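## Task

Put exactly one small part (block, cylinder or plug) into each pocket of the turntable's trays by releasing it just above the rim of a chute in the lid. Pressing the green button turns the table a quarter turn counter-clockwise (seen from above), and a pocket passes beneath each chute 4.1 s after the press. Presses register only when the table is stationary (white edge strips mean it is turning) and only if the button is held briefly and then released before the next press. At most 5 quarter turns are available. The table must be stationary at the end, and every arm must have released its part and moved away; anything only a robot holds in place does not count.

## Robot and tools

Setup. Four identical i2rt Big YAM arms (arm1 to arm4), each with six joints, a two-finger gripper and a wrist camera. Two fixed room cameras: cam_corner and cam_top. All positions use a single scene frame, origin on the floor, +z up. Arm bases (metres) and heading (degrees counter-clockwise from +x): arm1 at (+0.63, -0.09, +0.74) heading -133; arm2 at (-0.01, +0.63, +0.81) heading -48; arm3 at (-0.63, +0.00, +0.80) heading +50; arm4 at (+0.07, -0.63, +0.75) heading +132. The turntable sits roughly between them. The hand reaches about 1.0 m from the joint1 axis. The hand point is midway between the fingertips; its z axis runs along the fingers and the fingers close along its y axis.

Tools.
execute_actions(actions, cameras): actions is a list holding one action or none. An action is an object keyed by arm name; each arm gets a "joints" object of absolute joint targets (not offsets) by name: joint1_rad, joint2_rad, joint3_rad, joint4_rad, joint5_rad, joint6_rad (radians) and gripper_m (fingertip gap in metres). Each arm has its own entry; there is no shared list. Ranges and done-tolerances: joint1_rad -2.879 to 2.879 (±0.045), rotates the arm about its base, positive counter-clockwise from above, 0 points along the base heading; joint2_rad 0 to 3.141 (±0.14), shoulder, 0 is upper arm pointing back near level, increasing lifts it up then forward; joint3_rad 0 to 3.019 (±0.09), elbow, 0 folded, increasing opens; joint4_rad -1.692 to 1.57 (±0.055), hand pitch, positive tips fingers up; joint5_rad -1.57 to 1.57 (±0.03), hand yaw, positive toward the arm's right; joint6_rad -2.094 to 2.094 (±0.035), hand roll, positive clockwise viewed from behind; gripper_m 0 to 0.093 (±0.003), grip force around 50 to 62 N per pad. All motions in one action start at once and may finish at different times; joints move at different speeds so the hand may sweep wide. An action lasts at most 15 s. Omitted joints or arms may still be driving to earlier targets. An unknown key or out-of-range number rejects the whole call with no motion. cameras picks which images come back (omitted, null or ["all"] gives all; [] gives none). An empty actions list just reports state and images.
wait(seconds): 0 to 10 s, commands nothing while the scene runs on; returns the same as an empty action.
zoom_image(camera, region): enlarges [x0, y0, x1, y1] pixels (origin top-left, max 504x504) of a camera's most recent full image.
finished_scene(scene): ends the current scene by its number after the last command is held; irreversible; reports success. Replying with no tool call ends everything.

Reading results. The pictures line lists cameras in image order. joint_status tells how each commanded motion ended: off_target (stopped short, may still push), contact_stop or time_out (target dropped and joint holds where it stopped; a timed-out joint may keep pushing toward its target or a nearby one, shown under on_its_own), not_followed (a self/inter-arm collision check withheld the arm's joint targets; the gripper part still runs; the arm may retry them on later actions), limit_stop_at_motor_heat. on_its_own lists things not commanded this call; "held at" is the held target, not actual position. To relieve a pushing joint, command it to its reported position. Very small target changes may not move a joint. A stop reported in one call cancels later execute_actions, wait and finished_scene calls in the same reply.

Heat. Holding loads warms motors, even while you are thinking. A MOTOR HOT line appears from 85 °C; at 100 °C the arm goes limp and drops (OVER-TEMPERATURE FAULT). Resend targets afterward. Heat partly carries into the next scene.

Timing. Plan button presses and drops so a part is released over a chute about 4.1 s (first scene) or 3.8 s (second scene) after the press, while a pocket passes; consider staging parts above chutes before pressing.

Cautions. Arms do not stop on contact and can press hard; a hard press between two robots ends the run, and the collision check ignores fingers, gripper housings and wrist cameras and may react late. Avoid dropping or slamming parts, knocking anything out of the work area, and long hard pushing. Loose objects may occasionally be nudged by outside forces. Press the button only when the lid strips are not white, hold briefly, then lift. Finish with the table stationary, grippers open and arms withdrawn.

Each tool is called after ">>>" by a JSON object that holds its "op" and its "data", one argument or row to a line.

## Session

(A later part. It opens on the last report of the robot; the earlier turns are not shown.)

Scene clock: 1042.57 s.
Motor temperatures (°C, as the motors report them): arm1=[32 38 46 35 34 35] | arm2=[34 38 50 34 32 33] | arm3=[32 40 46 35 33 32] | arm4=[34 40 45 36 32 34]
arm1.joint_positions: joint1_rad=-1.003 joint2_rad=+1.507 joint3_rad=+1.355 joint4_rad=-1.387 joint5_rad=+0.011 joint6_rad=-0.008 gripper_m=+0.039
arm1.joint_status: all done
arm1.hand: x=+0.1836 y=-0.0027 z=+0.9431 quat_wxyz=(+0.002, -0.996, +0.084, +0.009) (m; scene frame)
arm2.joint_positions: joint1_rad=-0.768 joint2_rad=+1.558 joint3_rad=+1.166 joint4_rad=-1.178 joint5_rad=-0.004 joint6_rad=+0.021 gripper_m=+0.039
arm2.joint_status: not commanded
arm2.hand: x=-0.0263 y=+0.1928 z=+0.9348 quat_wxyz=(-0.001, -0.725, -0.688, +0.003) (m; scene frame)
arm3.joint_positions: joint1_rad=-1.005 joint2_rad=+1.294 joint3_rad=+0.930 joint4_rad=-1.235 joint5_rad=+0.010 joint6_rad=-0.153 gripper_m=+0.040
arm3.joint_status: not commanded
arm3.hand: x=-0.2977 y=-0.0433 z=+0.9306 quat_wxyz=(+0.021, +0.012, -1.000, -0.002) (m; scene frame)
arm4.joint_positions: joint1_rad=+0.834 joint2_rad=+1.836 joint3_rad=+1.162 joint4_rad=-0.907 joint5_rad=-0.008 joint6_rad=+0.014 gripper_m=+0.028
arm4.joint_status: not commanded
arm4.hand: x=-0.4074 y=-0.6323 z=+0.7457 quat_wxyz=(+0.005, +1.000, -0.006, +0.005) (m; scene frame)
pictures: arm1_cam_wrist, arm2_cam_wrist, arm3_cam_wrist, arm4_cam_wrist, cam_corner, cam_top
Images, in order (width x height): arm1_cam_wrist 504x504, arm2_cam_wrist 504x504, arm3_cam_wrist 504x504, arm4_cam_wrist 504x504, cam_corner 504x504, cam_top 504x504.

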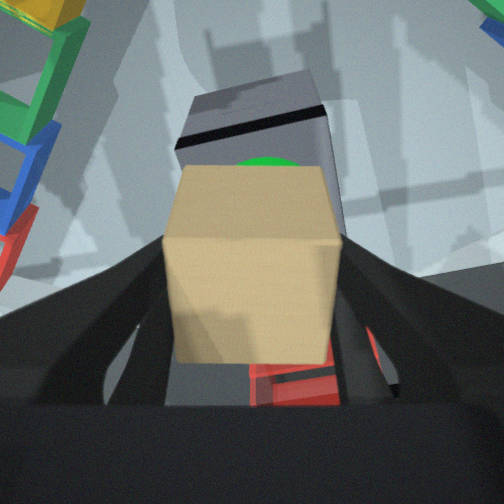

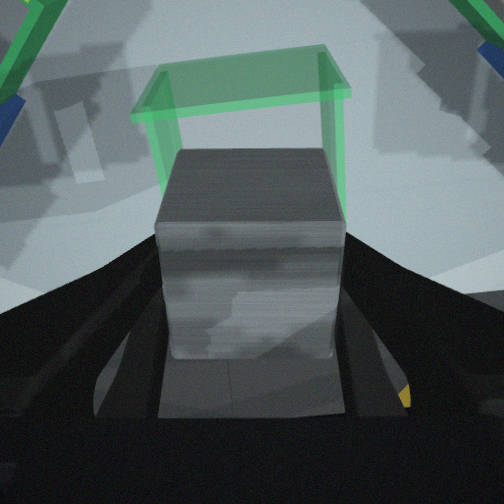

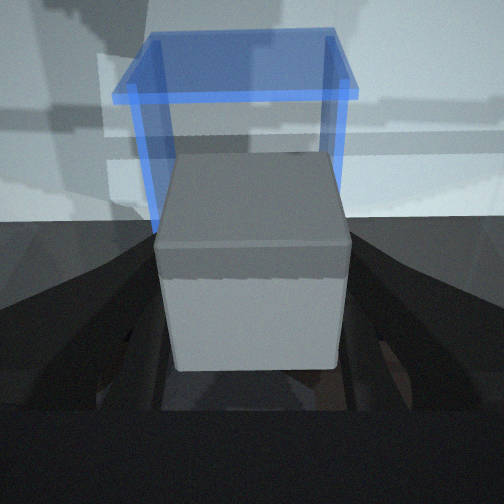

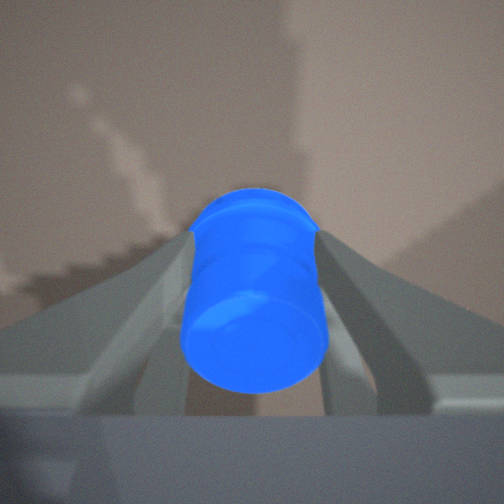

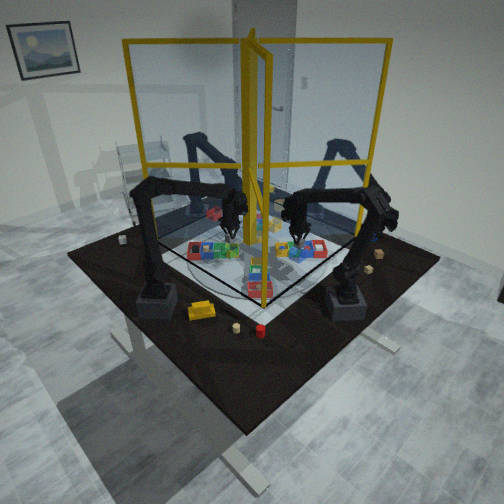

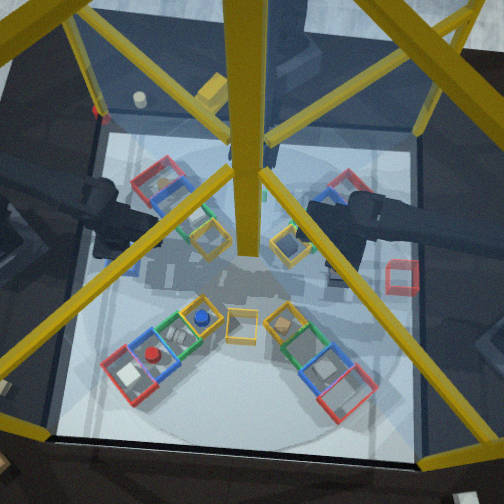

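>>> {"op": "execute_actions", "data": {
  "actions": [
    {"arm1":{"joints":{"joint3_rad":1.28,"joint4_rad":-1.31}}}
  ],
  "cameras": []
}}

>>> {"op": "execute_actions", "data": {
  "actions": [
    {"arm1":{"joints":{"joint2_rad":1.34,"joint3_rad":1.268,"joint4_rad":-1.50}}}
  ],
  "cameras": []
}}

>>> {"op": "execute_actions", "data": {
  "actions": [
    {"arm1":{"joints":{"joint1_rad":-1.105,"joint2_rad":1.235,"joint3_rad":1.075,"joint4_rad":-1.40}}}
  ],
  "cameras": []
}}

>>> {"op": "wait", "data": {
  "seconds": 1.25
}}

>>> {"op": "execute_actions", "data": {
  "actions": [
    {"arm1":{"joints":{"gripper_m":0.065}},"arm2":{"joints":{"gripper_m":0.065}},"arm3":{"joints":{"gripper_m":0.065}}}
  ]
}}

Scene clock: 1052.90 s.
Motor temperatures (°C, as the motors report them): arm1=[32 38 45 35 34 35] | arm2=[34 38 50 34 32 33] | arm3=[32 40 46 35 33 32] | arm4=[34 40 45 36 32 34]
arm1.joint_positions: joint1_rad=-1.003 joint2_rad=+1.481 joint3_rad=+1.315 joint4_rad=-1.332 joint5_rad=+0.011 joint6_rad=-0.008 gripper_m=+0.039
arm1.joint_status: all done
arm1.hand: x=+0.1845 y=-0.0029 z=+0.9390 quat_wxyz=(+0.004, -0.996, +0.085, +0.029) (m; scene frame)
arm2.joint_positions: joint1_rad=-0.768 joint2_rad=+1.558 joint3_rad=+1.166 joint4_rad=-1.178 joint5_rad=-0.004 joint6_rad=+0.021 gripper_m=+0.039
arm2.joint_status: not commanded
arm2.hand: x=-0.0263 y=+0.1928 z=+0.9348 quat_wxyz=(-0.001, -0.725, -0.688, +0.003) (m; scene frame)
arm3.joint_positions: joint1_rad=-1.005 joint2_rad=+1.294 joint3_rad=+0.930 joint4_rad=-1.235 joint5_rad=+0.010 joint6_rad=-0.153 gripper_m=+0.040
arm3.joint_status: not commanded
arm3.hand: x=-0.2977 y=-0.0433 z=+0.9306 quat_wxyz=(+0.021, +0.012, -1.000, -0.002) (m; scene frame)
arm4.joint_positions: joint1_rad=+0.834 joint2_rad=+1.836 joint3_rad=+1.162 joint4_rad=-0.907 joint5_rad=-0.008 joint6_rad=+0.014 gripper_m=+0.028
arm4.joint_status: not commanded
arm4.hand: x=-0.4074 y=-0.6323 z=+0.7457 quat_wxyz=(+0.005, +1.000, -0.006, +0.005) (m; scene frame)
pictures: none
No camera images: the call's "cameras" was empty. Leave "cameras" out to get every camera's image.

Scene clock: 1054.00 s.
Motor temperatures (°C, as the motors report them): arm1=[32 38 45 35 34 35] | arm2=[34 38 50 34 32 33] | arm3=[32 40 46 35 33 32] | arm4=[34 40 44 36 32 34]
arm1.joint_positions: joint1_rad=-1.003 joint2_rad=+1.326 joint3_rad=+1.273 joint4_rad=-1.486 joint5_rad=+0.011 joint6_rad=-0.008 gripper_m=+0.039
arm1.joint_status: all done
arm1.hand: x=+0.2477 y=-0.0138 z=+0.9831 quat_wxyz=(+0.002, -0.996, +0.084, +0.008) (m; scene frame)
arm2.joint_positions: joint1_rad=-0.768 joint2_rad=+1.558 joint3_rad=+1.166 joint4_rad=-1.178 joint5_rad=-0.004 joint6_rad=+0.021 gripper_m=+0.039
arm2.joint_status: not commanded
arm2.hand: x=-0.0263 y=+0.1928 z=+0.9348 quat_wxyz=(-0.001, -0.725, -0.688, +0.003) (m; scene frame)
arm3.joint_positions: joint1_rad=-1.005 joint2_rad=+1.294 joint3_rad=+0.930 joint4_rad=-1.235 joint5_rad=+0.010 joint6_rad=-0.153 gripper_m=+0.040
arm3.joint_status: not commanded
arm3.hand: x=-0.2977 y=-0.0433 z=+0.9306 quat_wxyz=(+0.021, +0.012, -1.000, -0.002) (m; scene frame)
arm4.joint_positions: joint1_rad=+0.834 joint2_rad=+1.836 joint3_rad=+1.162 joint4_rad=-0.907 joint5_rad=-0.008 joint6_rad=+0.014 gripper_m=+0.028
arm4.joint_status: not commanded
arm4.hand: x=-0.4074 y=-0.6323 z=+0.7457 quat_wxyz=(+0.005, +1.000, -0.006, +0.005) (m; scene frame)
pictures: none
No camera images: the call's "cameras" was empty. Leave "cameras" out to get every camera's image.

Scene clock: 1054.97 s.
Motor temperatures (°C, as the motors report them): arm1=[32 38 45 35 34 35] | arm2=[34 38 50 34 32 33] | arm3=[32 40 46 35 33 32] | arm4=[34 40 44 36 32 34]
arm1.joint_positions: joint1_rad=-1.110 joint2_rad=+1.237 joint3_rad=+1.081 joint4_rad=-1.416 joint5_rad=+0.010 joint6_rad=-0.007 gripper_m=+0.039
arm1.joint_status: all done
arm1.hand: x=+0.3022 y=+0.0128 z=+0.9405 quat_wxyz=(+0.001, -0.990, +0.138, -0.009) (m; scene frame)
arm2.joint_positions: joint1_rad=-0.768 joint2_rad=+1.558 joint3_rad=+1.166 joint4_rad=-1.178 joint5_rad=-0.004 joint6_rad=+0.021 gripper_m=+0.039
arm2.joint_status: not commanded
arm2.hand: x=-0.0263 y=+0.1928 z=+0.9348 quat_wxyz=(-0.001, -0.725, -0.688, +0.003) (m; scene frame)
arm3.joint_positions: joint1_rad=-1.005 joint2_rad=+1.294 joint3_rad=+0.930 joint4_rad=-1.235 joint5_rad=+0.010 joint6_rad=-0.153 gripper_m=+0.040
arm3.joint_status: not commanded
arm3.hand: x=-0.2977 y=-0.0433 z=+0.9306 quat_wxyz=(+0.021, +0.012, -1.000, -0.002) (m; scene frame)
arm4.joint_positions: joint1_rad=+0.834 joint2_rad=+1.836 joint3_rad=+1.162 joint4_rad=-0.907 joint5_rad=-0.008 joint6_rad=+0.014 gripper_m=+0.028
arm4.joint_status: not commanded
arm4.hand: x=-0.4074 y=-0.6323 z=+0.7457 quat_wxyz=(+0.005, +1.000, -0.006, +0.005) (m; scene frame)
pictures: none
No camera images: the call's "cameras" was empty. Leave "cameras" out to get every camera's image.

Scene clock: 1056.23 s.
Motor temperatures (°C, as the motors report them): arm1=[32 38 45 35 34 35] | arm2=[34 38 50 34 32 33] | arm3=[32 40 46 35 33 32] | arm4=[34 40 44 36 32 34]
arm1.joint_positions: joint1_rad=-1.110 joint2_rad=+1.237 joint3_rad=+1.081 joint4_rad=-1.416 joint5_rad=+0.010 joint6_rad=-0.007 gripper_m=+0.039
arm1.joint_status: all done
arm1.hand: x=+0.3022 y=+0.0128 z=+0.9405 quat_wxyz=(+0.001, -0.990, +0.138, -0.009) (m; scene frame)
arm2.joint_positions: joint1_rad=-0.768 joint2_rad=+1.558 joint3_rad=+1.166 joint4_rad=-1.178 joint5_rad=-0.004 joint6_rad=+0.021 gripper_m=+0.039
arm2.joint_status: not commanded
arm2.hand: x=-0.0263 y=+0.1928 z=+0.9348 quat_wxyz=(-0.001, -0.725, -0.688, +0.003) (m; scene frame)
arm3.joint_positions: joint1_rad=-1.005 joint2_rad=+1.294 joint3_rad=+0.930 joint4_rad=-1.235 joint5_rad=+0.010 joint6_rad=-0.153 gripper_m=+0.040
arm3.joint_status: not commanded
arm3.hand: x=-0.2977 y=-0.0433 z=+0.9306 quat_wxyz=(+0.021, +0.012, -1.000, -0.002) (m; scene frame)
arm4.joint_positions: joint1_rad=+0.834 joint2_rad=+1.836 joint3_rad=+1.162 joint4_rad=-0.907 joint5_rad=-0.008 joint6_rad=+0.014 gripper_m=+0.028
arm4.joint_status: not commanded
arm4.hand: x=-0.4074 y=-0.6323 z=+0.7457 quat_wxyz=(+0.005, +1.000, -0.006, +0.005) (m; scene frame)
wait: 1.27 s; at rest by 0.27 s
pictures: arm1_cam_wrist, arm2_cam_wrist, arm3_cam_wrist, arm4_cam_wrist, cam_corner, cam_top
Images, in order (width x height): arm1_cam_wrist 504x504, arm2_cam_wrist 504x504, arm3_cam_wrist 504x504, arm4_cam_wrist 504x504, cam_corner 504x504, cam_top 504x504.

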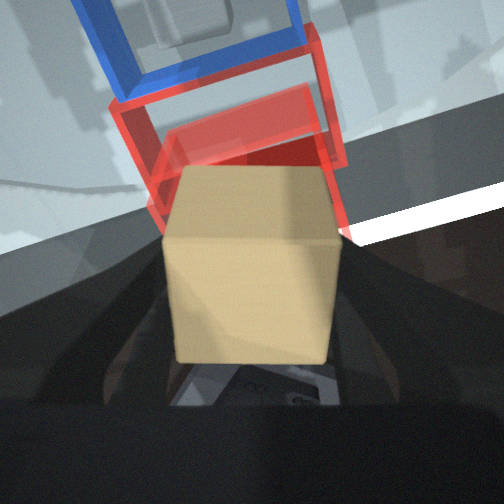

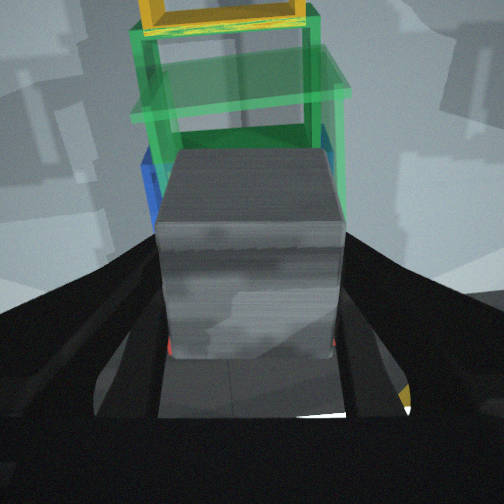

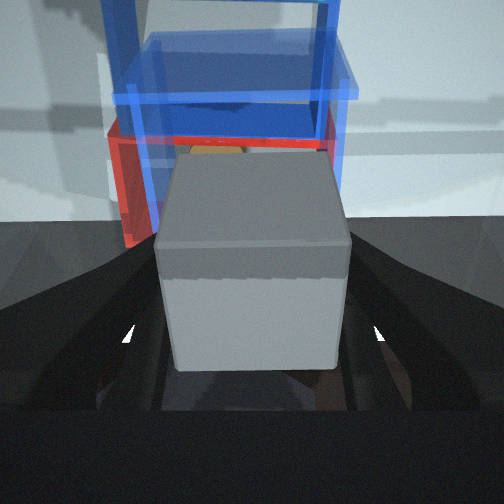

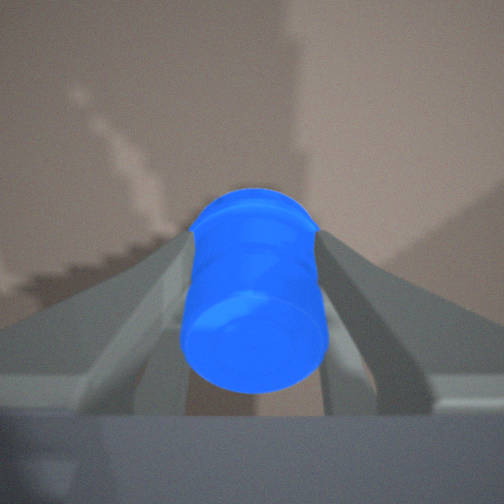

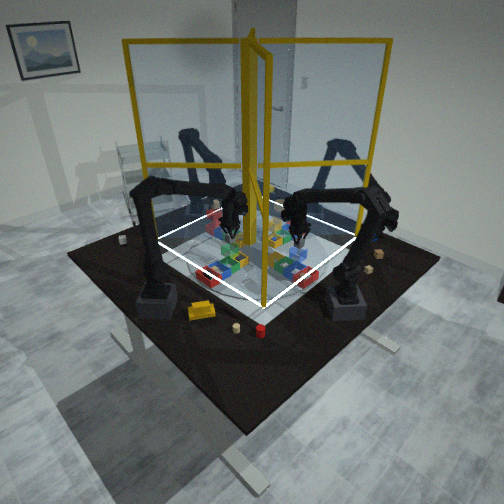

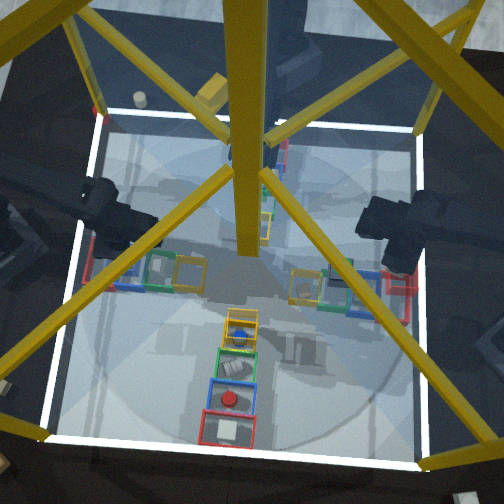

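Scene clock: 1056.83 s.
Motor temperatures (°C, as the motors report them): arm1=[32 38 45 35 34 35] | arm2=[34 38 50 34 32 33] | arm3=[32 40 46 35 33 32] | arm4=[34 40 44 36 32 34]
arm1.joint_positions: joint1_rad=-1.110 joint2_rad=+1.237 joint3_rad=+1.081 joint4_rad=-1.416 joint5_rad=+0.010 joint6_rad=-0.007 gripper_m=+0.065
arm1.joint_status: all done
arm1.hand: x=+0.3022 y=+0.0128 z=+0.9405 quat_wxyz=(+0.001, -0.990, +0.138, -0.009) (m; scene frame)
arm2.joint_positions: joint1_rad=-0.768 joint2_rad=+1.557 joint3_rad=+1.166 joint4_rad=-1.177 joint5_rad=-0.004 joint6_rad=+0.021 gripper_m=+0.065
arm2.joint_status: all done
arm2.hand: x=-0.0263 y=+0.1926 z=+0.9353 quat_wxyz=(-0.002, -0.725, -0.688, +0.004) (m; scene frame)
arm3.joint_positions: joint1_rad=-1.005 joint2_rad=+1.294 joint3_rad=+0.930 joint4_rad=-1.235 joint5_rad=+0.010 joint6_rad=-0.153 gripper_m=+0.065
arm3.joint_status: all done
arm3.hand: x=-0.2977 y=-0.0433 z=+0.9306 quat_wxyz=(+0.021, +0.012, -1.000, -0.002) (m; scene frame)
arm4.joint_positions: joint1_rad=+0.834 joint2_rad=+1.836 joint3_rad=+1.162 joint4_rad=-0.907 joint5_rad=-0.008 joint6_rad=+0.014 gripper_m=+0.028
arm4.joint_status: not commanded
arm4.hand: x=-0.4074 y=-0.6323 z=+0.7457 quat_wxyz=(+0.005, +1.000, -0.006, +0.005) (m; scene frame)
pictures: arm1_cam_wrist, arm2_cam_wrist, arm3_cam_wrist, arm4_cam_wrist, cam_corner, cam_top
Images, in order (width x height): arm1_cam_wrist 504x504, arm2_cam_wrist 504x504, arm3_cam_wrist 504x504, arm4_cam_wrist 504x504, cam_corner 504x504, cam_top 504x504.

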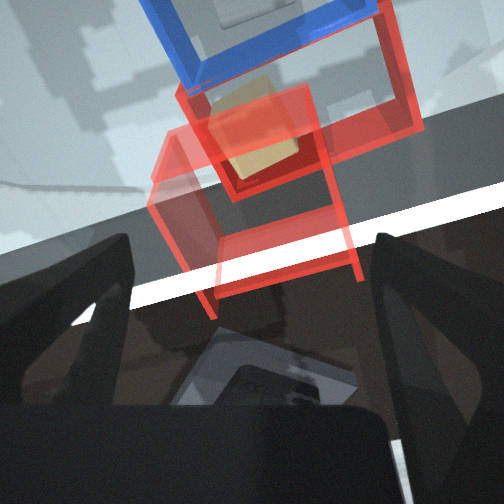

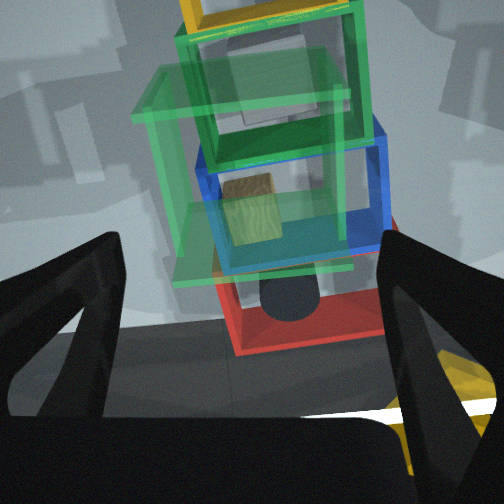

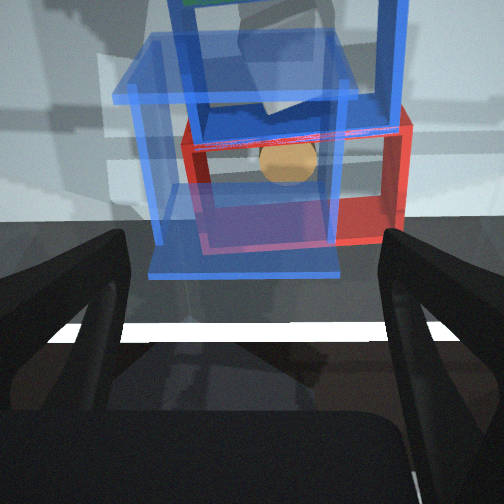

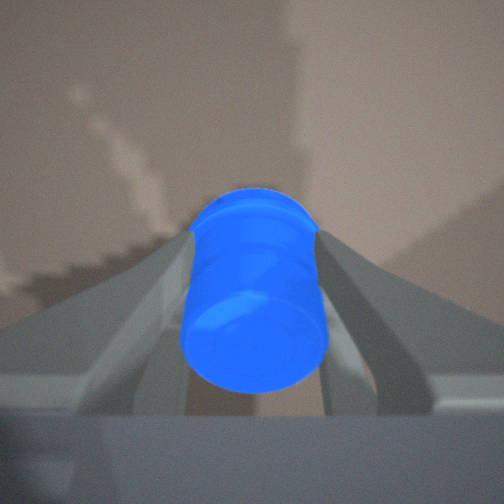

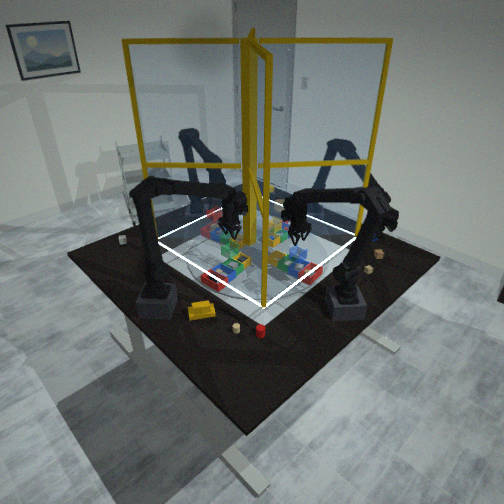

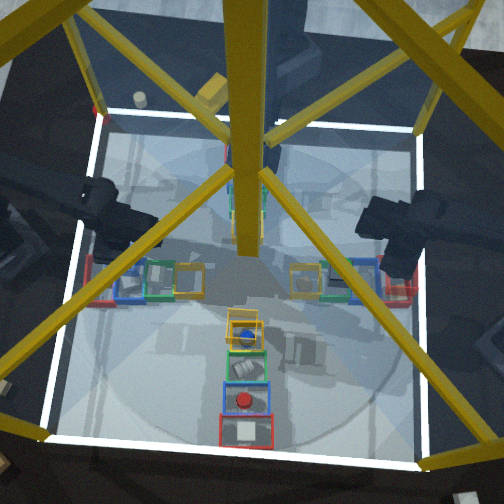

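>>> {"op": "execute_actions", "data": {
  "actions": [
    {"arm1":{"joints":{"joint2_rad":0.902,"joint3_rad":0.987,"joint4_rad":-1.667,"gripper_m":0.02}},"arm2":{"joints":{"joint2_rad":1.072,"joint3_rad":0.917,"joint4_rad":-1.408,"gripper_m":0.07}},"arm3":{"joints":{"joint2_rad":1.07,"joint3_rad":0.92,"joint4_rad":-1.44}},"arm4":{"joints":{"joint2_rad":1.073,"joint3_rad":1.067,"joint4_rad":-1.565}}}
  ],
  "cameras": ["cam_corner","cam_top","arm4_cam_wrist"]
}}

>>> {"op": "zoom_image", "data": {
  "camera": "cam_corner",
  "region": [170,260,330,390]
}}

>>> {"op": "zoom_image", "data": {
  "camera": "cam_top",
  "region": [40,0,260,180]
}}

Scene clock: 1080.23 s.
Motor temperatures (°C, as the motors report them): arm1=[32 37 45 35 34 35] | arm2=[34 38 50 34 32 33] | arm3=[32 40 46 35 33 32] | arm4=[34 40 44 36 32 34]
arm1.joint_positions: joint1_rad=-1.110 joint2_rad=+0.891 joint3_rad=+0.988 joint4_rad=-1.655 joint5_rad=+0.010 joint6_rad=-0.007 gripper_m=+0.020
arm1.joint_status: all done
arm1.hand: x=+0.4160 y=-0.0200 z=+0.9959 quat_wxyz=(+0.002, -0.990, +0.138, -0.002) (m; scene frame)
arm2.joint_positions: joint1_rad=-0.768 joint2_rad=+1.061 joint3_rad=+0.920 joint4_rad=-1.399 joint5_rad=-0.004 joint6_rad=+0.021 gripper_m=+0.070
arm2.joint_status: all done
arm2.hand: x=-0.0208 y=+0.3492 z=+1.0103 quat_wxyz=(-0.011, -0.725, -0.688, +0.014) (m; scene frame)
arm3.joint_positions: joint1_rad=-1.005 joint2_rad=+1.059 joint3_rad=+0.920 joint4_rad=-1.424 joint5_rad=+0.010 joint6_rad=-0.153 gripper_m=+0.065
arm3.joint_status: all done
arm3.hand: x=-0.3543 y=-0.0365 z=+0.9951 quat_wxyz=(+0.003, +0.012, -1.000, +0.000) (m; scene frame)
arm4.joint_positions: joint1_rad=+0.834 joint2_rad=+1.065 joint3_rad=+1.061 joint4_rad=-1.558 joint5_rad=-0.008 joint6_rad=+0.014 gripper_m=+0.028
arm4.joint_status: all done
arm4.hand: x=-0.2071 y=-0.6313 z=+0.9994 quat_wxyz=(+0.005, +1.000, -0.006, -0.005) (m; scene frame)
pictures: arm4_cam_wrist, cam_corner, cam_top
Images, in order (width x height): arm4_cam_wrist 504x504, cam_corner 504x504, cam_top 504x504.

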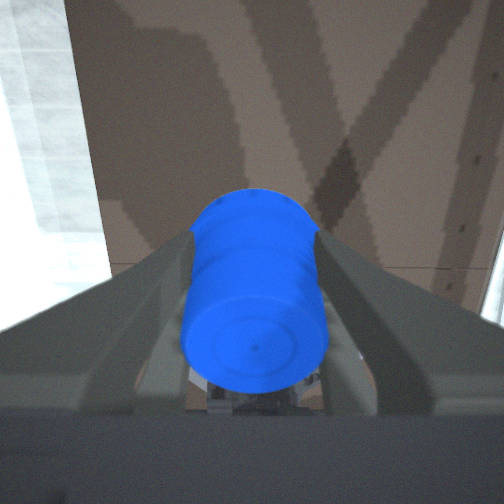

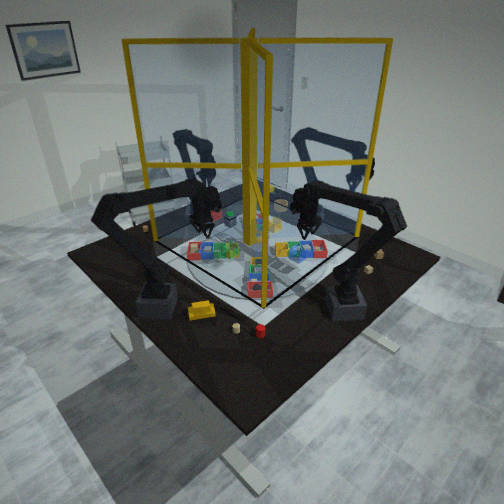

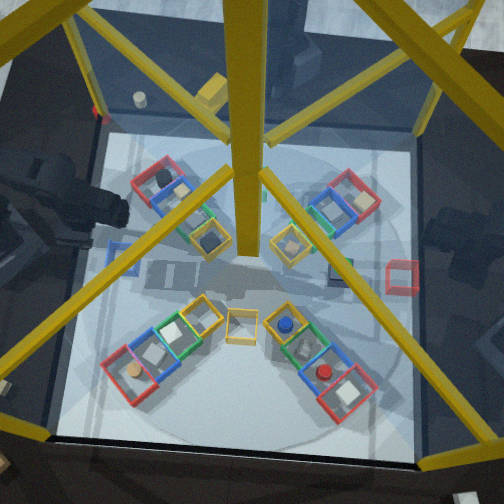

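Region (170, 260, 330, 390) of cam_corner's 504x504 image, scaled by 3.150, with more detail than that image has; it fills the top 410 rows of this view, and the rest is white.

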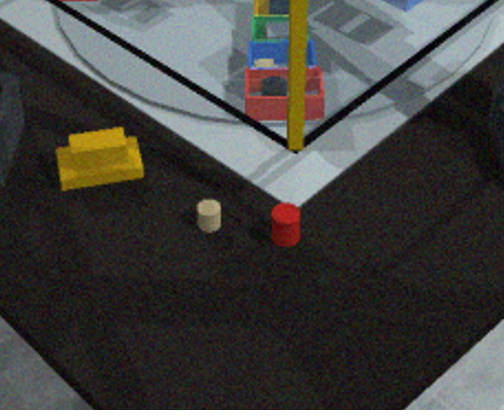

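Region (40, 0, 260, 180) of cam_top's 504x504 image, scaled by 2.291, with more detail than that image has; it fills the top 412 rows of this view, and the rest is white.

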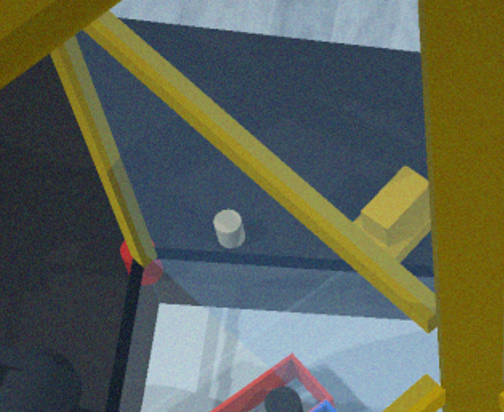

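>>> {"op": "execute_actions", "data": {
  "actions": [
    {"arm1":{"joints":{"joint1_rad":-1.008,"gripper_m":0.0}},"arm2":{"joints":{"joint1_rad":-1.887,"joint6_rad":0.0}},"arm3":{"joints":{"joint2_rad":0.6,"joint3_rad":0.5,"joint4_rad":-1.2}},"arm4":{"joints":{"joint1_rad":-0.56,"joint6_rad":0.15}}}
  ],
  "cameras": []
}}

>>> {"op": "execute_actions", "data": {
  "actions": [
    {"arm2":{"joints":{"joint2_rad":1.37,"joint3_rad":0.95,"joint4_rad":-1.13}}}
  ],
  "cameras": ["arm2_cam_wrist","cam_top"]
}}

Scene clock: 1102.47 s.
Motor temperatures (°C, as the motors report them): arm1=[32 36 46 35 34 35] | arm2=[34 37 50 34 32 33] | arm3=[32 39 46 35 33 32] | arm4=[34 38 46 36 32 34]
arm1.joint_positions: joint1_rad=-1.011 joint2_rad=+0.891 joint3_rad=+0.988 joint4_rad=-1.655 joint5_rad=+0.010 joint6_rad=-0.006 gripper_m=+0.000
arm1.joint_status: all done
arm1.hand: x=+0.4107 y=-0.0412 z=+0.9960 quat_wxyz=(+0.001, -0.996, +0.089, -0.001) (m; scene frame)
arm2.joint_positions: joint1_rad=-1.886 joint2_rad=+1.064 joint3_rad=+0.920 joint4_rad=-1.399 joint5_rad=-0.002 joint6_rad=+0.010 gripper_m=+0.070
arm2.joint_status: all done
arm2.hand: x=-0.2694 y=+0.5157 z=+1.0106 quat_wxyz=(-0.006, -0.979, -0.204, +0.017) (m; scene frame)
arm3.joint_positions: joint1_rad=-1.005 joint2_rad=+0.605 joint3_rad=+0.499 joint4_rad=-1.222 joint5_rad=+0.010 joint6_rad=-0.153 gripper_m=+0.065
arm3.joint_status: all done
arm3.hand: x=-0.4423 y=-0.0244 z=+0.9238 quat_wxyz=(-0.114, +0.011, -0.993, +0.017) (m; scene frame)
arm4.joint_positions: joint1_rad=-0.554 joint2_rad=+1.070 joint3_rad=+1.061 joint4_rad=-1.558 joint5_rad=-0.007 joint6_rad=+0.136 gripper_m=+0.028
arm4.joint_status: all done
arm4.hand: x=+0.0221 y=-0.3520 z=+0.9976 quat_wxyz=(+0.002, +0.724, -0.689, -0.003) (m; scene frame)
pictures: none
No camera images: the call's "cameras" was empty. Leave "cameras" out to get every camera's image.

Scene clock: 1103.53 s.
Motor temperatures (°C, as the motors report them): arm1=[32 36 46 35 34 35] | arm2=[34 37 50 34 32 33] | arm3=[32 39 46 35 33 32] | arm4=[34 38 46 36 32 34]
arm1.joint_positions: joint1_rad=-1.011 joint2_rad=+0.891 joint3_rad=+0.988 joint4_rad=-1.655 joint5_rad=+0.010 joint6_rad=-0.006 gripper_m=+0.000
arm1.joint_status: not commanded
arm1.hand: x=+0.4107 y=-0.0412 z=+0.9960 quat_wxyz=(+0.001, -0.996, +0.089, -0.001) (m; scene frame)
arm2.joint_positions: joint1_rad=-1.886 joint2_rad=+1.375 joint3_rad=+0.920 joint4_rad=-1.141 joint5_rad=-0.002 joint6_rad=+0.010 gripper_m=+0.070
arm2.joint_status: all done
arm2.hand: x=-0.3334 y=+0.4869 z=+0.9190 quat_wxyz=(+0.000, -0.979, -0.204, -0.009) (m; scene frame)
arm3.joint_positions: joint1_rad=-1.005 joint2_rad=+0.605 joint3_rad=+0.499 joint4_rad=-1.222 joint5_rad=+0.010 joint6_rad=-0.153 gripper_m=+0.065
arm3.joint_status: not commanded
arm3.hand: x=-0.4423 y=-0.0244 z=+0.9238 quat_wxyz=(-0.114, +0.011, -0.993, +0.017) (m; scene frame)
arm4.joint_positions: joint1_rad=-0.554 joint2_rad=+1.070 joint3_rad=+1.061 joint4_rad=-1.558 joint5_rad=-0.007 joint6_rad=+0.136 gripper_m=+0.028
arm4.joint_status: not commanded
arm4.hand: x=+0.0221 y=-0.3520 z=+0.9976 quat_wxyz=(+0.002, +0.724, -0.689, -0.003) (m; scene frame)
pictures: arm2_cam_wrist, cam_top
Images, in order (width x height): arm2_cam_wrist 504x504, cam_top 504x504.

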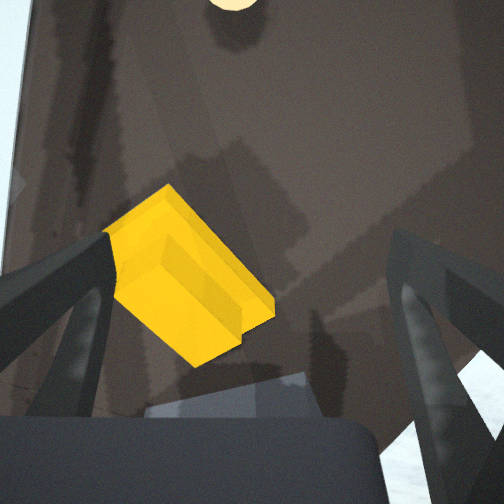

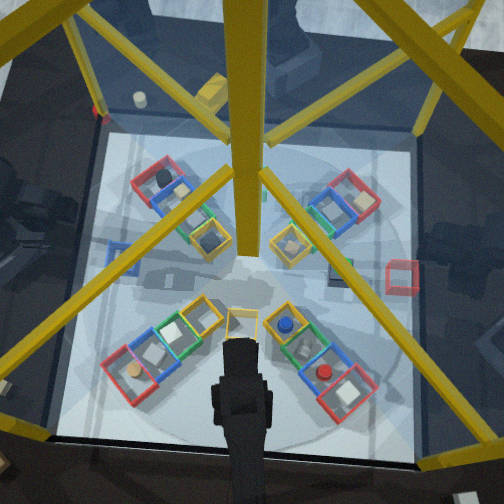

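>>> {"op": "execute_actions", "data": {
  "actions": [
    {"arm2":{"joints":{"joint1_rad":-1.86,"joint2_rad":1.612,"joint3_rad":0.93,"joint4_rad":-0.873}},"arm4":{"joints":{"joint1_rad":-0.585}}}
  ],
  "cameras": ["arm2_cam_wrist","cam_corner"]
}}

Scene clock: 1130.33 s.
Motor temperatures (°C, as the motors report them): arm1=[32 36 46 35 34 35] | arm2=[34 37 52 34 32 33] | arm3=[32 39 46 35 33 32] | arm4=[34 38 46 36 32 34]
arm1.joint_positions: joint1_rad=-1.011 joint2_rad=+0.891 joint3_rad=+0.988 joint4_rad=-1.655 joint5_rad=+0.010 joint6_rad=-0.006 gripper_m=+0.000
arm1.joint_status: not commanded
arm1.hand: x=+0.4107 y=-0.0412 z=+0.9960 quat_wxyz=(+0.001, -0.996, +0.089, -0.001) (m; scene frame)
arm2.joint_positions: joint1_rad=-1.864 joint2_rad=+1.616 joint3_rad=+0.920 joint4_rad=-0.885 joint5_rad=-0.002 joint6_rad=+0.010 gripper_m=+0.070
arm2.joint_status: all done
arm2.hand: x=-0.3721 y=+0.4598 z=+0.8327 quat_wxyz=(-0.002, -0.977, -0.215, -0.001) (m; scene frame)
arm3.joint_positions: joint1_rad=-1.005 joint2_rad=+0.605 joint3_rad=+0.499 joint4_rad=-1.222 joint5_rad=+0.010 joint6_rad=-0.153 gripper_m=+0.065
arm3.joint_status: not commanded
arm3.hand: x=-0.4423 y=-0.0244 z=+0.9238 quat_wxyz=(-0.114, +0.011, -0.993, +0.017) (m; scene frame)
arm4.joint_positions: joint1_rad=-0.574 joint2_rad=+1.070 joint3_rad=+1.061 joint4_rad=-1.558 joint5_rad=-0.007 joint6_rad=+0.136 gripper_m=+0.028
arm4.joint_status: all done
arm4.hand: x=+0.0276 y=-0.3510 z=+0.9976 quat_wxyz=(+0.002, +0.718, -0.696, -0.003) (m; scene frame)
pictures: arm2_cam_wrist, cam_corner
Images, in order (width x height): arm2_cam_wrist 504x504, cam_corner 504x504.

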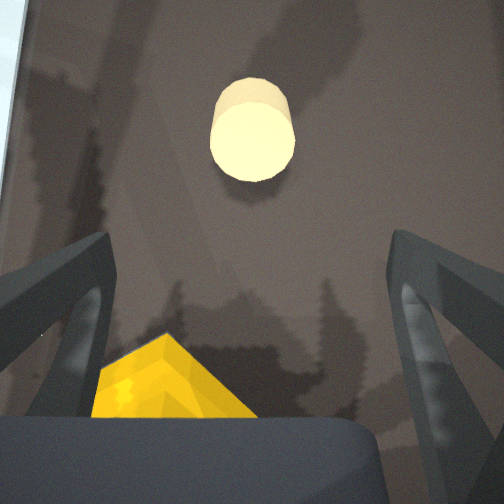

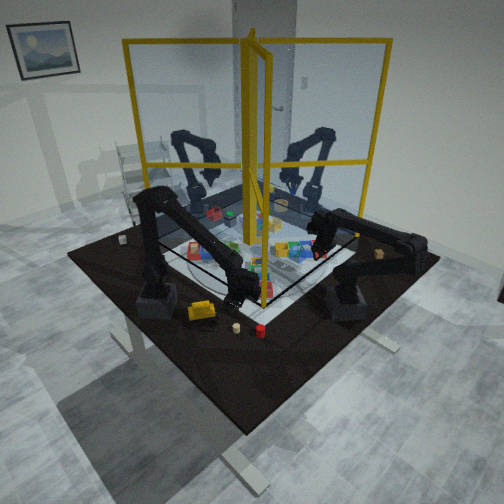

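>>> {"op": "execute_actions", "data": {
  "actions": [
    {"arm2":{"joints":{"joint2_rad":1.803,"joint3_rad":0.878,"joint4_rad":-0.635}},"arm4":{"joints":{"joint2_rad":1.555,"joint3_rad":1.42,"joint4_rad":-1.232}},"arm1":{"joints":{"joint2_rad":1.235,"joint3_rad":1.47,"joint4_rad":-1.47}}}
  ],
  "cameras": ["arm2_cam_wrist"]
}}

Scene clock: 1138.33 s.
Motor temperatures (°C, as the motors report them): arm1=[32 36 46 35 34 35] | arm2=[34 37 51 34 32 33] | arm3=[32 38 46 35 33 32] | arm4=[34 38 46 36 32 34]
arm1.joint_positions: joint1_rad=-1.011 joint2_rad=+1.235 joint3_rad=+1.430 joint4_rad=-1.480 joint5_rad=+0.010 joint6_rad=-0.006 gripper_m=+0.000
arm1.joint_status: all done
arm1.hand: x=+0.2274 y=-0.0063 z=+1.0827 quat_wxyz=(+0.014, -0.987, +0.089, +0.134) (m; scene frame)
arm2.joint_positions: joint1_rad=-1.864 joint2_rad=+1.807 joint3_rad=+0.874 joint4_rad=-0.647 joint5_rad=-0.002 joint6_rad=+0.010 gripper_m=+0.070
arm2.joint_status: all done
arm2.hand: x=-0.3767 y=+0.4575 z=+0.7478 quat_wxyz=(-0.002, -0.977, -0.215, -0.001) (m; scene frame)
arm3.joint_positions: joint1_rad=-1.005 joint2_rad=+0.605 joint3_rad=+0.499 joint4_rad=-1.222 joint5_rad=+0.010 joint6_rad=-0.153 gripper_m=+0.065
arm3.joint_status: not commanded
arm3.hand: x=-0.4423 y=-0.0244 z=+0.9238 quat_wxyz=(-0.114, +0.011, -0.993, +0.017) (m; scene frame)
arm4.joint_positions: joint1_rad=-0.574 joint2_rad=+1.574 joint3_rad=+1.365 joint4_rad=-1.239 joint5_rad=-0.007 joint6_rad=+0.136 gripper_m=+0.028
arm4.joint_status: all done
arm4.hand: x=-0.0074 y=-0.1418 z=+0.9371 quat_wxyz=(-0.033, +0.716, -0.695, -0.051) (m; scene frame)
pictures: arm2_cam_wrist
Images, in order (width x height): arm2_cam_wrist 504x504.

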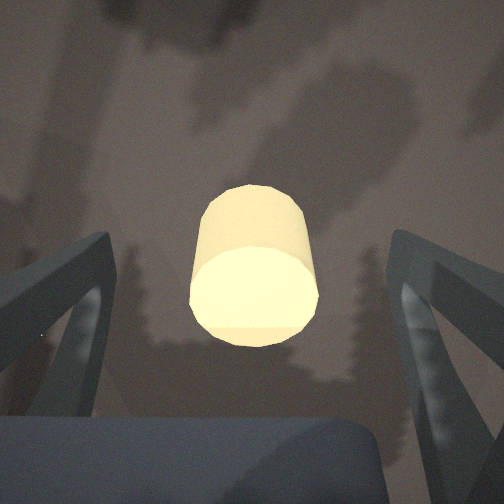

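>>> {"op": "execute_actions", "data": {
  "actions": [
    {"arm2":{"joints":{"gripper_m":0.012}},"arm1":{"joints":{"joint2_rad":1.513}},"arm4":{"joints":{"joint2_rad":1.522,"joint3_rad":1.303,"joint4_rad":-1.148}}}
  ],
  "cameras": []
}}

>>> {"op": "execute_actions", "data": {
  "actions": [
    {"arm2":{"joints":{"joint2_rad":1.072,"joint3_rad":0.917,"joint4_rad":-1.408}},"arm1":{"joints":{"joint3_rad":1.29,"joint4_rad":-1.325}}}
  ],
  "cameras": []
}}

>>> {"op": "execute_actions", "data": {
  "actions": [
    {"arm2":{"joints":{"joint1_rad":-0.765,"joint6_rad":0.01}}}
  ],
  "cameras": []
}}

>>> {"op": "execute_actions", "data": {
  "actions": [
    {"arm2":{"joints":{"joint2_rad":1.551,"joint3_rad":1.27,"joint4_rad":-1.261}}}
  ],
  "cameras": []
}}

>>> {"op": "execute_actions", "data": {
  "actions": [
    {"arm2":{"joints":{"joint3_rad":1.178,"joint4_rad":-1.165}}}
  ]
}}

Scene clock: 1152.83 s.
Motor temperatures (°C, as the motors report them): arm1=[32 36 49 35 34 35] | arm2=[34 38 49 34 32 33] | arm3=[32 38 46 35 33 32] | arm4=[34 39 49 36 32 34]
arm1.joint_positions: joint1_rad=-1.011 joint2_rad=+1.521 joint3_rad=+1.441 joint4_rad=-1.480 joint5_rad=+0.010 joint6_rad=-0.006 gripper_m=+0.000
arm1.joint_status: all done
arm1.hand: x=+0.1808 y=+0.0015 z=+0.9693 quat_wxyz=(+0.001, -0.996, +0.089, -0.003) (m; scene frame)
arm2.joint_positions: joint1_rad=-1.864 joint2_rad=+1.807 joint3_rad=+0.874 joint4_rad=-0.647 joint5_rad=-0.002 joint6_rad=+0.010 gripper_m=+0.029
arm2.joint_status: gripper_m off_target (ended at +0.029, target +0.012)
arm2.hand: x=-0.3767 y=+0.4575 z=+0.7478 quat_wxyz=(-0.002, -0.977, -0.215, -0.001) (m; scene frame)
arm3.joint_positions: joint1_rad=-1.005 joint2_rad=+0.605 joint3_rad=+0.499 joint4_rad=-1.222 joint5_rad=+0.010 joint6_rad=-0.153 gripper_m=+0.065
arm3.joint_status: not commanded
arm3.hand: x=-0.4423 y=-0.0244 z=+0.9238 quat_wxyz=(-0.114, +0.011, -0.993, +0.017) (m; scene frame)
arm4.joint_positions: joint1_rad=-0.574 joint2_rad=+1.536 joint3_rad=+1.308 joint4_rad=-1.161 joint5_rad=-0.007 joint6_rad=+0.136 gripper_m=+0.028
arm4.joint_status: all done
arm4.hand: x=-0.0071 y=-0.1435 z=+0.9345 quat_wxyz=(-0.050, +0.715, -0.693, -0.075) (m; scene frame)
pictures: none
No camera images: the call's "cameras" was empty. Leave "cameras" out to get every camera's image.

Scene clock: 1154.23 s.
Motor temperatures (°C, as the motors report them): arm1=[32 36 49 35 34 35] | arm2=[34 38 49 34 32 33] | arm3=[32 38 46 35 33 32] | arm4=[34 39 49 36 32 34]
arm1.joint_positions: joint1_rad=-1.011 joint2_rad=+1.507 joint3_rad=+1.299 joint4_rad=-1.343 joint5_rad=+0.010 joint6_rad=-0.006 gripper_m=+0.000
arm1.joint_status: all done
arm1.hand: x=+0.1915 y=-0.0009 z=+0.9217 quat_wxyz=(+0.002, -0.996, +0.089, +0.002) (m; scene frame)
arm2.joint_positions: joint1_rad=-1.864 joint2_rad=+1.064 joint3_rad=+0.892 joint4_rad=-1.397 joint5_rad=-0.002 joint6_rad=+0.010 gripper_m=+0.029
arm2.joint_status: all done
arm2.hand: x=-0.2598 y=+0.5133 z=+1.0001 quat_wxyz=(-0.003, -0.977, -0.215, +0.005) (m; scene frame)
arm3.joint_positions: joint1_rad=-1.005 joint2_rad=+0.605 joint3_rad=+0.499 joint4_rad=-1.222 joint5_rad=+0.010 joint6_rad=-0.153 gripper_m=+0.065
arm3.joint_status: not commanded
arm3.hand: x=-0.4423 y=-0.0244 z=+0.9238 quat_wxyz=(-0.114, +0.011, -0.993, +0.017) (m; scene frame)
arm4.joint_positions: joint1_rad=-0.574 joint2_rad=+1.536 joint3_rad=+1.308 joint4_rad=-1.161 joint5_rad=-0.007 joint6_rad=+0.136 gripper_m=+0.028
arm4.joint_status: not commanded
arm4.hand: x=-0.0071 y=-0.1435 z=+0.9345 quat_wxyz=(-0.050, +0.715, -0.693, -0.075) (m; scene frame)
pictures: none
No camera images: the call's "cameras" was empty. Leave "cameras" out to get every camera's image.

Scene clock: 1155.77 s.
Motor temperatures (°C, as the motors report them): arm1=[32 37 48 35 34 35] | arm2=[34 37 50 34 32 33] | arm3=[32 38 46 35 33 32] | arm4=[34 39 48 36 32 34]
arm1.joint_positions: joint1_rad=-1.011 joint2_rad=+1.507 joint3_rad=+1.299 joint4_rad=-1.343 joint5_rad=+0.010 joint6_rad=-0.006 gripper_m=+0.000
arm1.joint_status: not commanded
arm1.hand: x=+0.1915 y=-0.0009 z=+0.9217 quat_wxyz=(+0.002, -0.996, +0.089, +0.002) (m; scene frame)
arm2.joint_positions: joint1_rad=-0.766 joint2_rad=+1.064 joint3_rad=+0.892 joint4_rad=-1.397 joint5_rad=-0.002 joint6_rad=+0.010 gripper_m=+0.029
arm2.joint_status: all done
arm2.hand: x=-0.0202 y=+0.3568 z=+0.9990 quat_wxyz=(-0.001, -0.721, -0.693, +0.004) (m; scene frame)
arm3.joint_positions: joint1_rad=-1.005 joint2_rad=+0.605 joint3_rad=+0.499 joint4_rad=-1.222 joint5_rad=+0.010 joint6_rad=-0.153 gripper_m=+0.065
arm3.joint_status: not commanded
arm3.hand: x=-0.4423 y=-0.0244 z=+0.9238 quat_wxyz=(-0.114, +0.011, -0.993, +0.017) (m; scene frame)
arm4.joint_positions: joint1_rad=-0.574 joint2_rad=+1.536 joint3_rad=+1.308 joint4_rad=-1.161 joint5_rad=-0.007 joint6_rad=+0.136 gripper_m=+0.028
arm4.joint_status: not commanded
arm4.hand: x=-0.0071 y=-0.1435 z=+0.9345 quat_wxyz=(-0.050, +0.715, -0.693, -0.075) (m; scene frame)
pictures: none
No camera images: the call's "cameras" was empty. Leave "cameras" out to get every camera's image.

Scene clock: 1157.03 s.
Motor temperatures (°C, as the motors report them): arm1=[32 37 48 35 34 35] | arm2=[34 37 50 34 32 33] | arm3=[32 38 46 35 33 32] | arm4=[34 39 48 36 32 34]
arm1.joint_positions: joint1_rad=-1.011 joint2_rad=+1.507 joint3_rad=+1.299 joint4_rad=-1.343 joint5_rad=+0.010 joint6_rad=-0.006 gripper_m=+0.000
arm1.joint_status: not commanded
arm1.hand: x=+0.1915 y=-0.0009 z=+0.9217 quat_wxyz=(+0.002, -0.996, +0.089, +0.002) (m; scene frame)
arm2.joint_positions: joint1_rad=-0.766 joint2_rad=+1.555 joint3_rad=+1.234 joint4_rad=-1.265 joint5_rad=-0.002 joint6_rad=+0.010 gripper_m=+0.029
arm2.joint_status: all done
arm2.hand: x=-0.0255 y=+0.1887 z=+0.9602 quat_wxyz=(+0.006, -0.721, -0.693, -0.002) (m; scene frame)
arm3.joint_positions: joint1_rad=-1.005 joint2_rad=+0.605 joint3_rad=+0.499 joint4_rad=-1.222 joint5_rad=+0.010 joint6_rad=-0.153 gripper_m=+0.065
arm3.joint_status: not commanded
arm3.hand: x=-0.4423 y=-0.0244 z=+0.9238 quat_wxyz=(-0.114, +0.011, -0.993, +0.017) (m; scene frame)
arm4.joint_positions: joint1_rad=-0.574 joint2_rad=+1.536 joint3_rad=+1.308 joint4_rad=-1.161 joint5_rad=-0.007 joint6_rad=+0.136 gripper_m=+0.028
arm4.joint_status: not commanded
arm4.hand: x=-0.0071 y=-0.1435 z=+0.9345 quat_wxyz=(-0.050, +0.715, -0.693, -0.075) (m; scene frame)
pictures: none
No camera images: the call's "cameras" was empty. Leave "cameras" out to get every camera's image.

Scene clock: 1157.87 s.
Motor temperatures (°C, as the motors report them): arm1=[32 37 48 35 34 35] | arm2=[34 37 50 34 32 33] | arm3=[32 38 46 35 33 32] | arm4=[34 39 48 36 32 34]
arm1.joint_positions: joint1_rad=-1.011 joint2_rad=+1.507 joint3_rad=+1.299 joint4_rad=-1.343 joint5_rad=+0.010 joint6_rad=-0.006 gripper_m=+0.000
arm1.joint_status: not commanded
arm1.hand: x=+0.1915 y=-0.0009 z=+0.9217 quat_wxyz=(+0.002, -0.996, +0.089, +0.002) (m; scene frame)
arm2.joint_positions: joint1_rad=-0.766 joint2_rad=+1.551 joint3_rad=+1.178 joint4_rad=-1.177 joint5_rad=-0.002 joint6_rad=+0.010 gripper_m=+0.029
arm2.joint_status: all done
arm2.hand: x=-0.0256 y=+0.1880 z=+0.9420 quat_wxyz=(-0.007, -0.721, -0.693, +0.011) (m; scene frame)
arm3.joint_positions: joint1_rad=-1.005 joint2_rad=+0.605 joint3_rad=+0.499 joint4_rad=-1.222 joint5_rad=+0.010 joint6_rad=-0.153 gripper_m=+0.065
arm3.joint_status: not commanded
arm3.hand: x=-0.4423 y=-0.0244 z=+0.9238 quat_wxyz=(-0.114, +0.011, -0.993, +0.017) (m; scene frame)
arm4.joint_positions: joint1_rad=-0.574 joint2_rad=+1.536 joint3_rad=+1.308 joint4_rad=-1.161 joint5_rad=-0.007 joint6_rad=+0.136 gripper_m=+0.028
arm4.joint_status: not commanded
arm4.hand: x=-0.0071 y=-0.1435 z=+0.9345 quat_wxyz=(-0.050, +0.715, -0.693, -0.075) (m; scene frame)
pictures: arm1_cam_wrist, arm2_cam_wrist, arm3_cam_wrist, arm4_cam_wrist, cam_corner, cam_top
Images, in order (width x height): arm1_cam_wrist 504x504, arm2_cam_wrist 504x504, arm3_cam_wrist 504x504, arm4_cam_wrist 504x504, cam_corner 504x504, cam_top 504x504.

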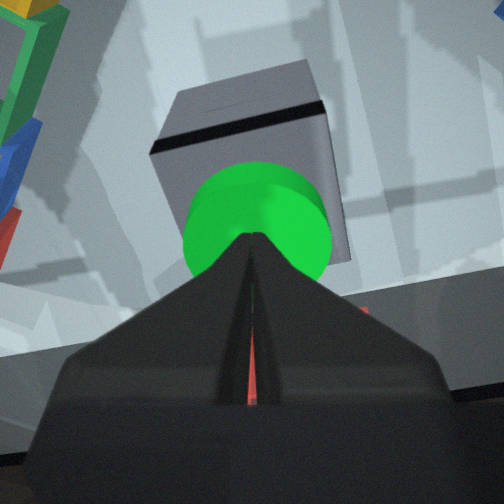

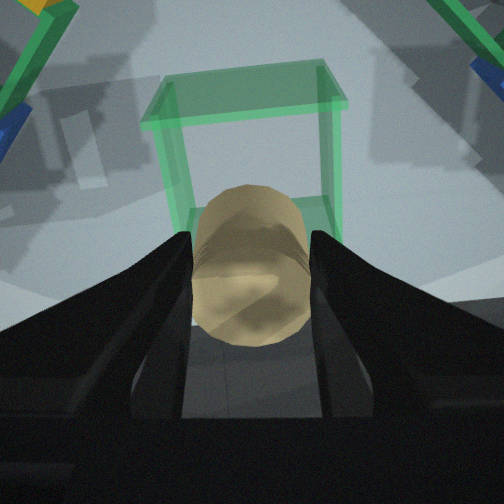

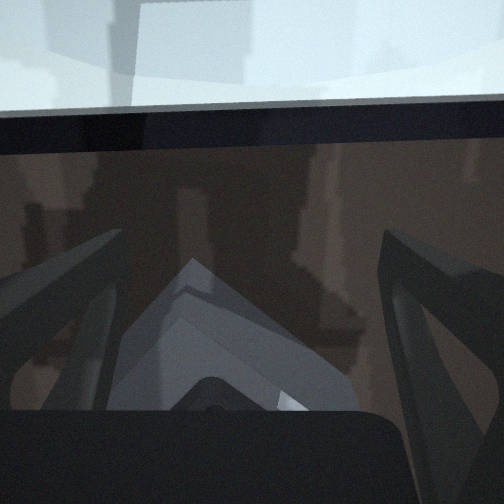

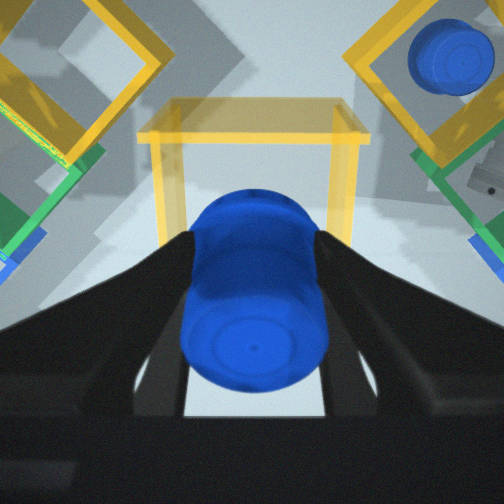

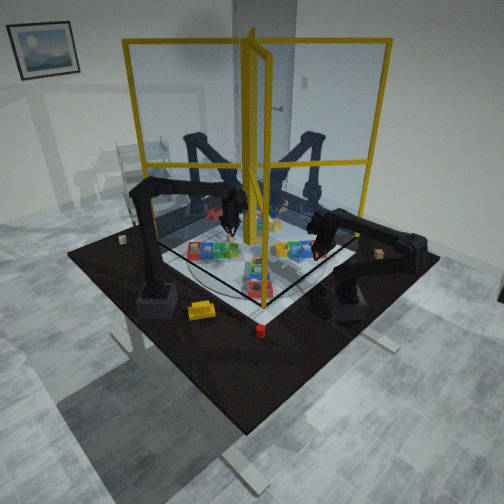

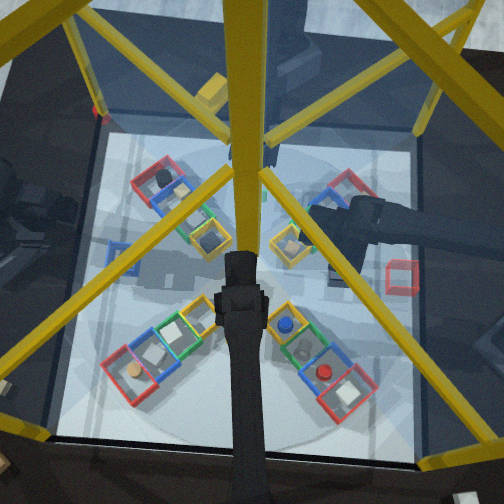

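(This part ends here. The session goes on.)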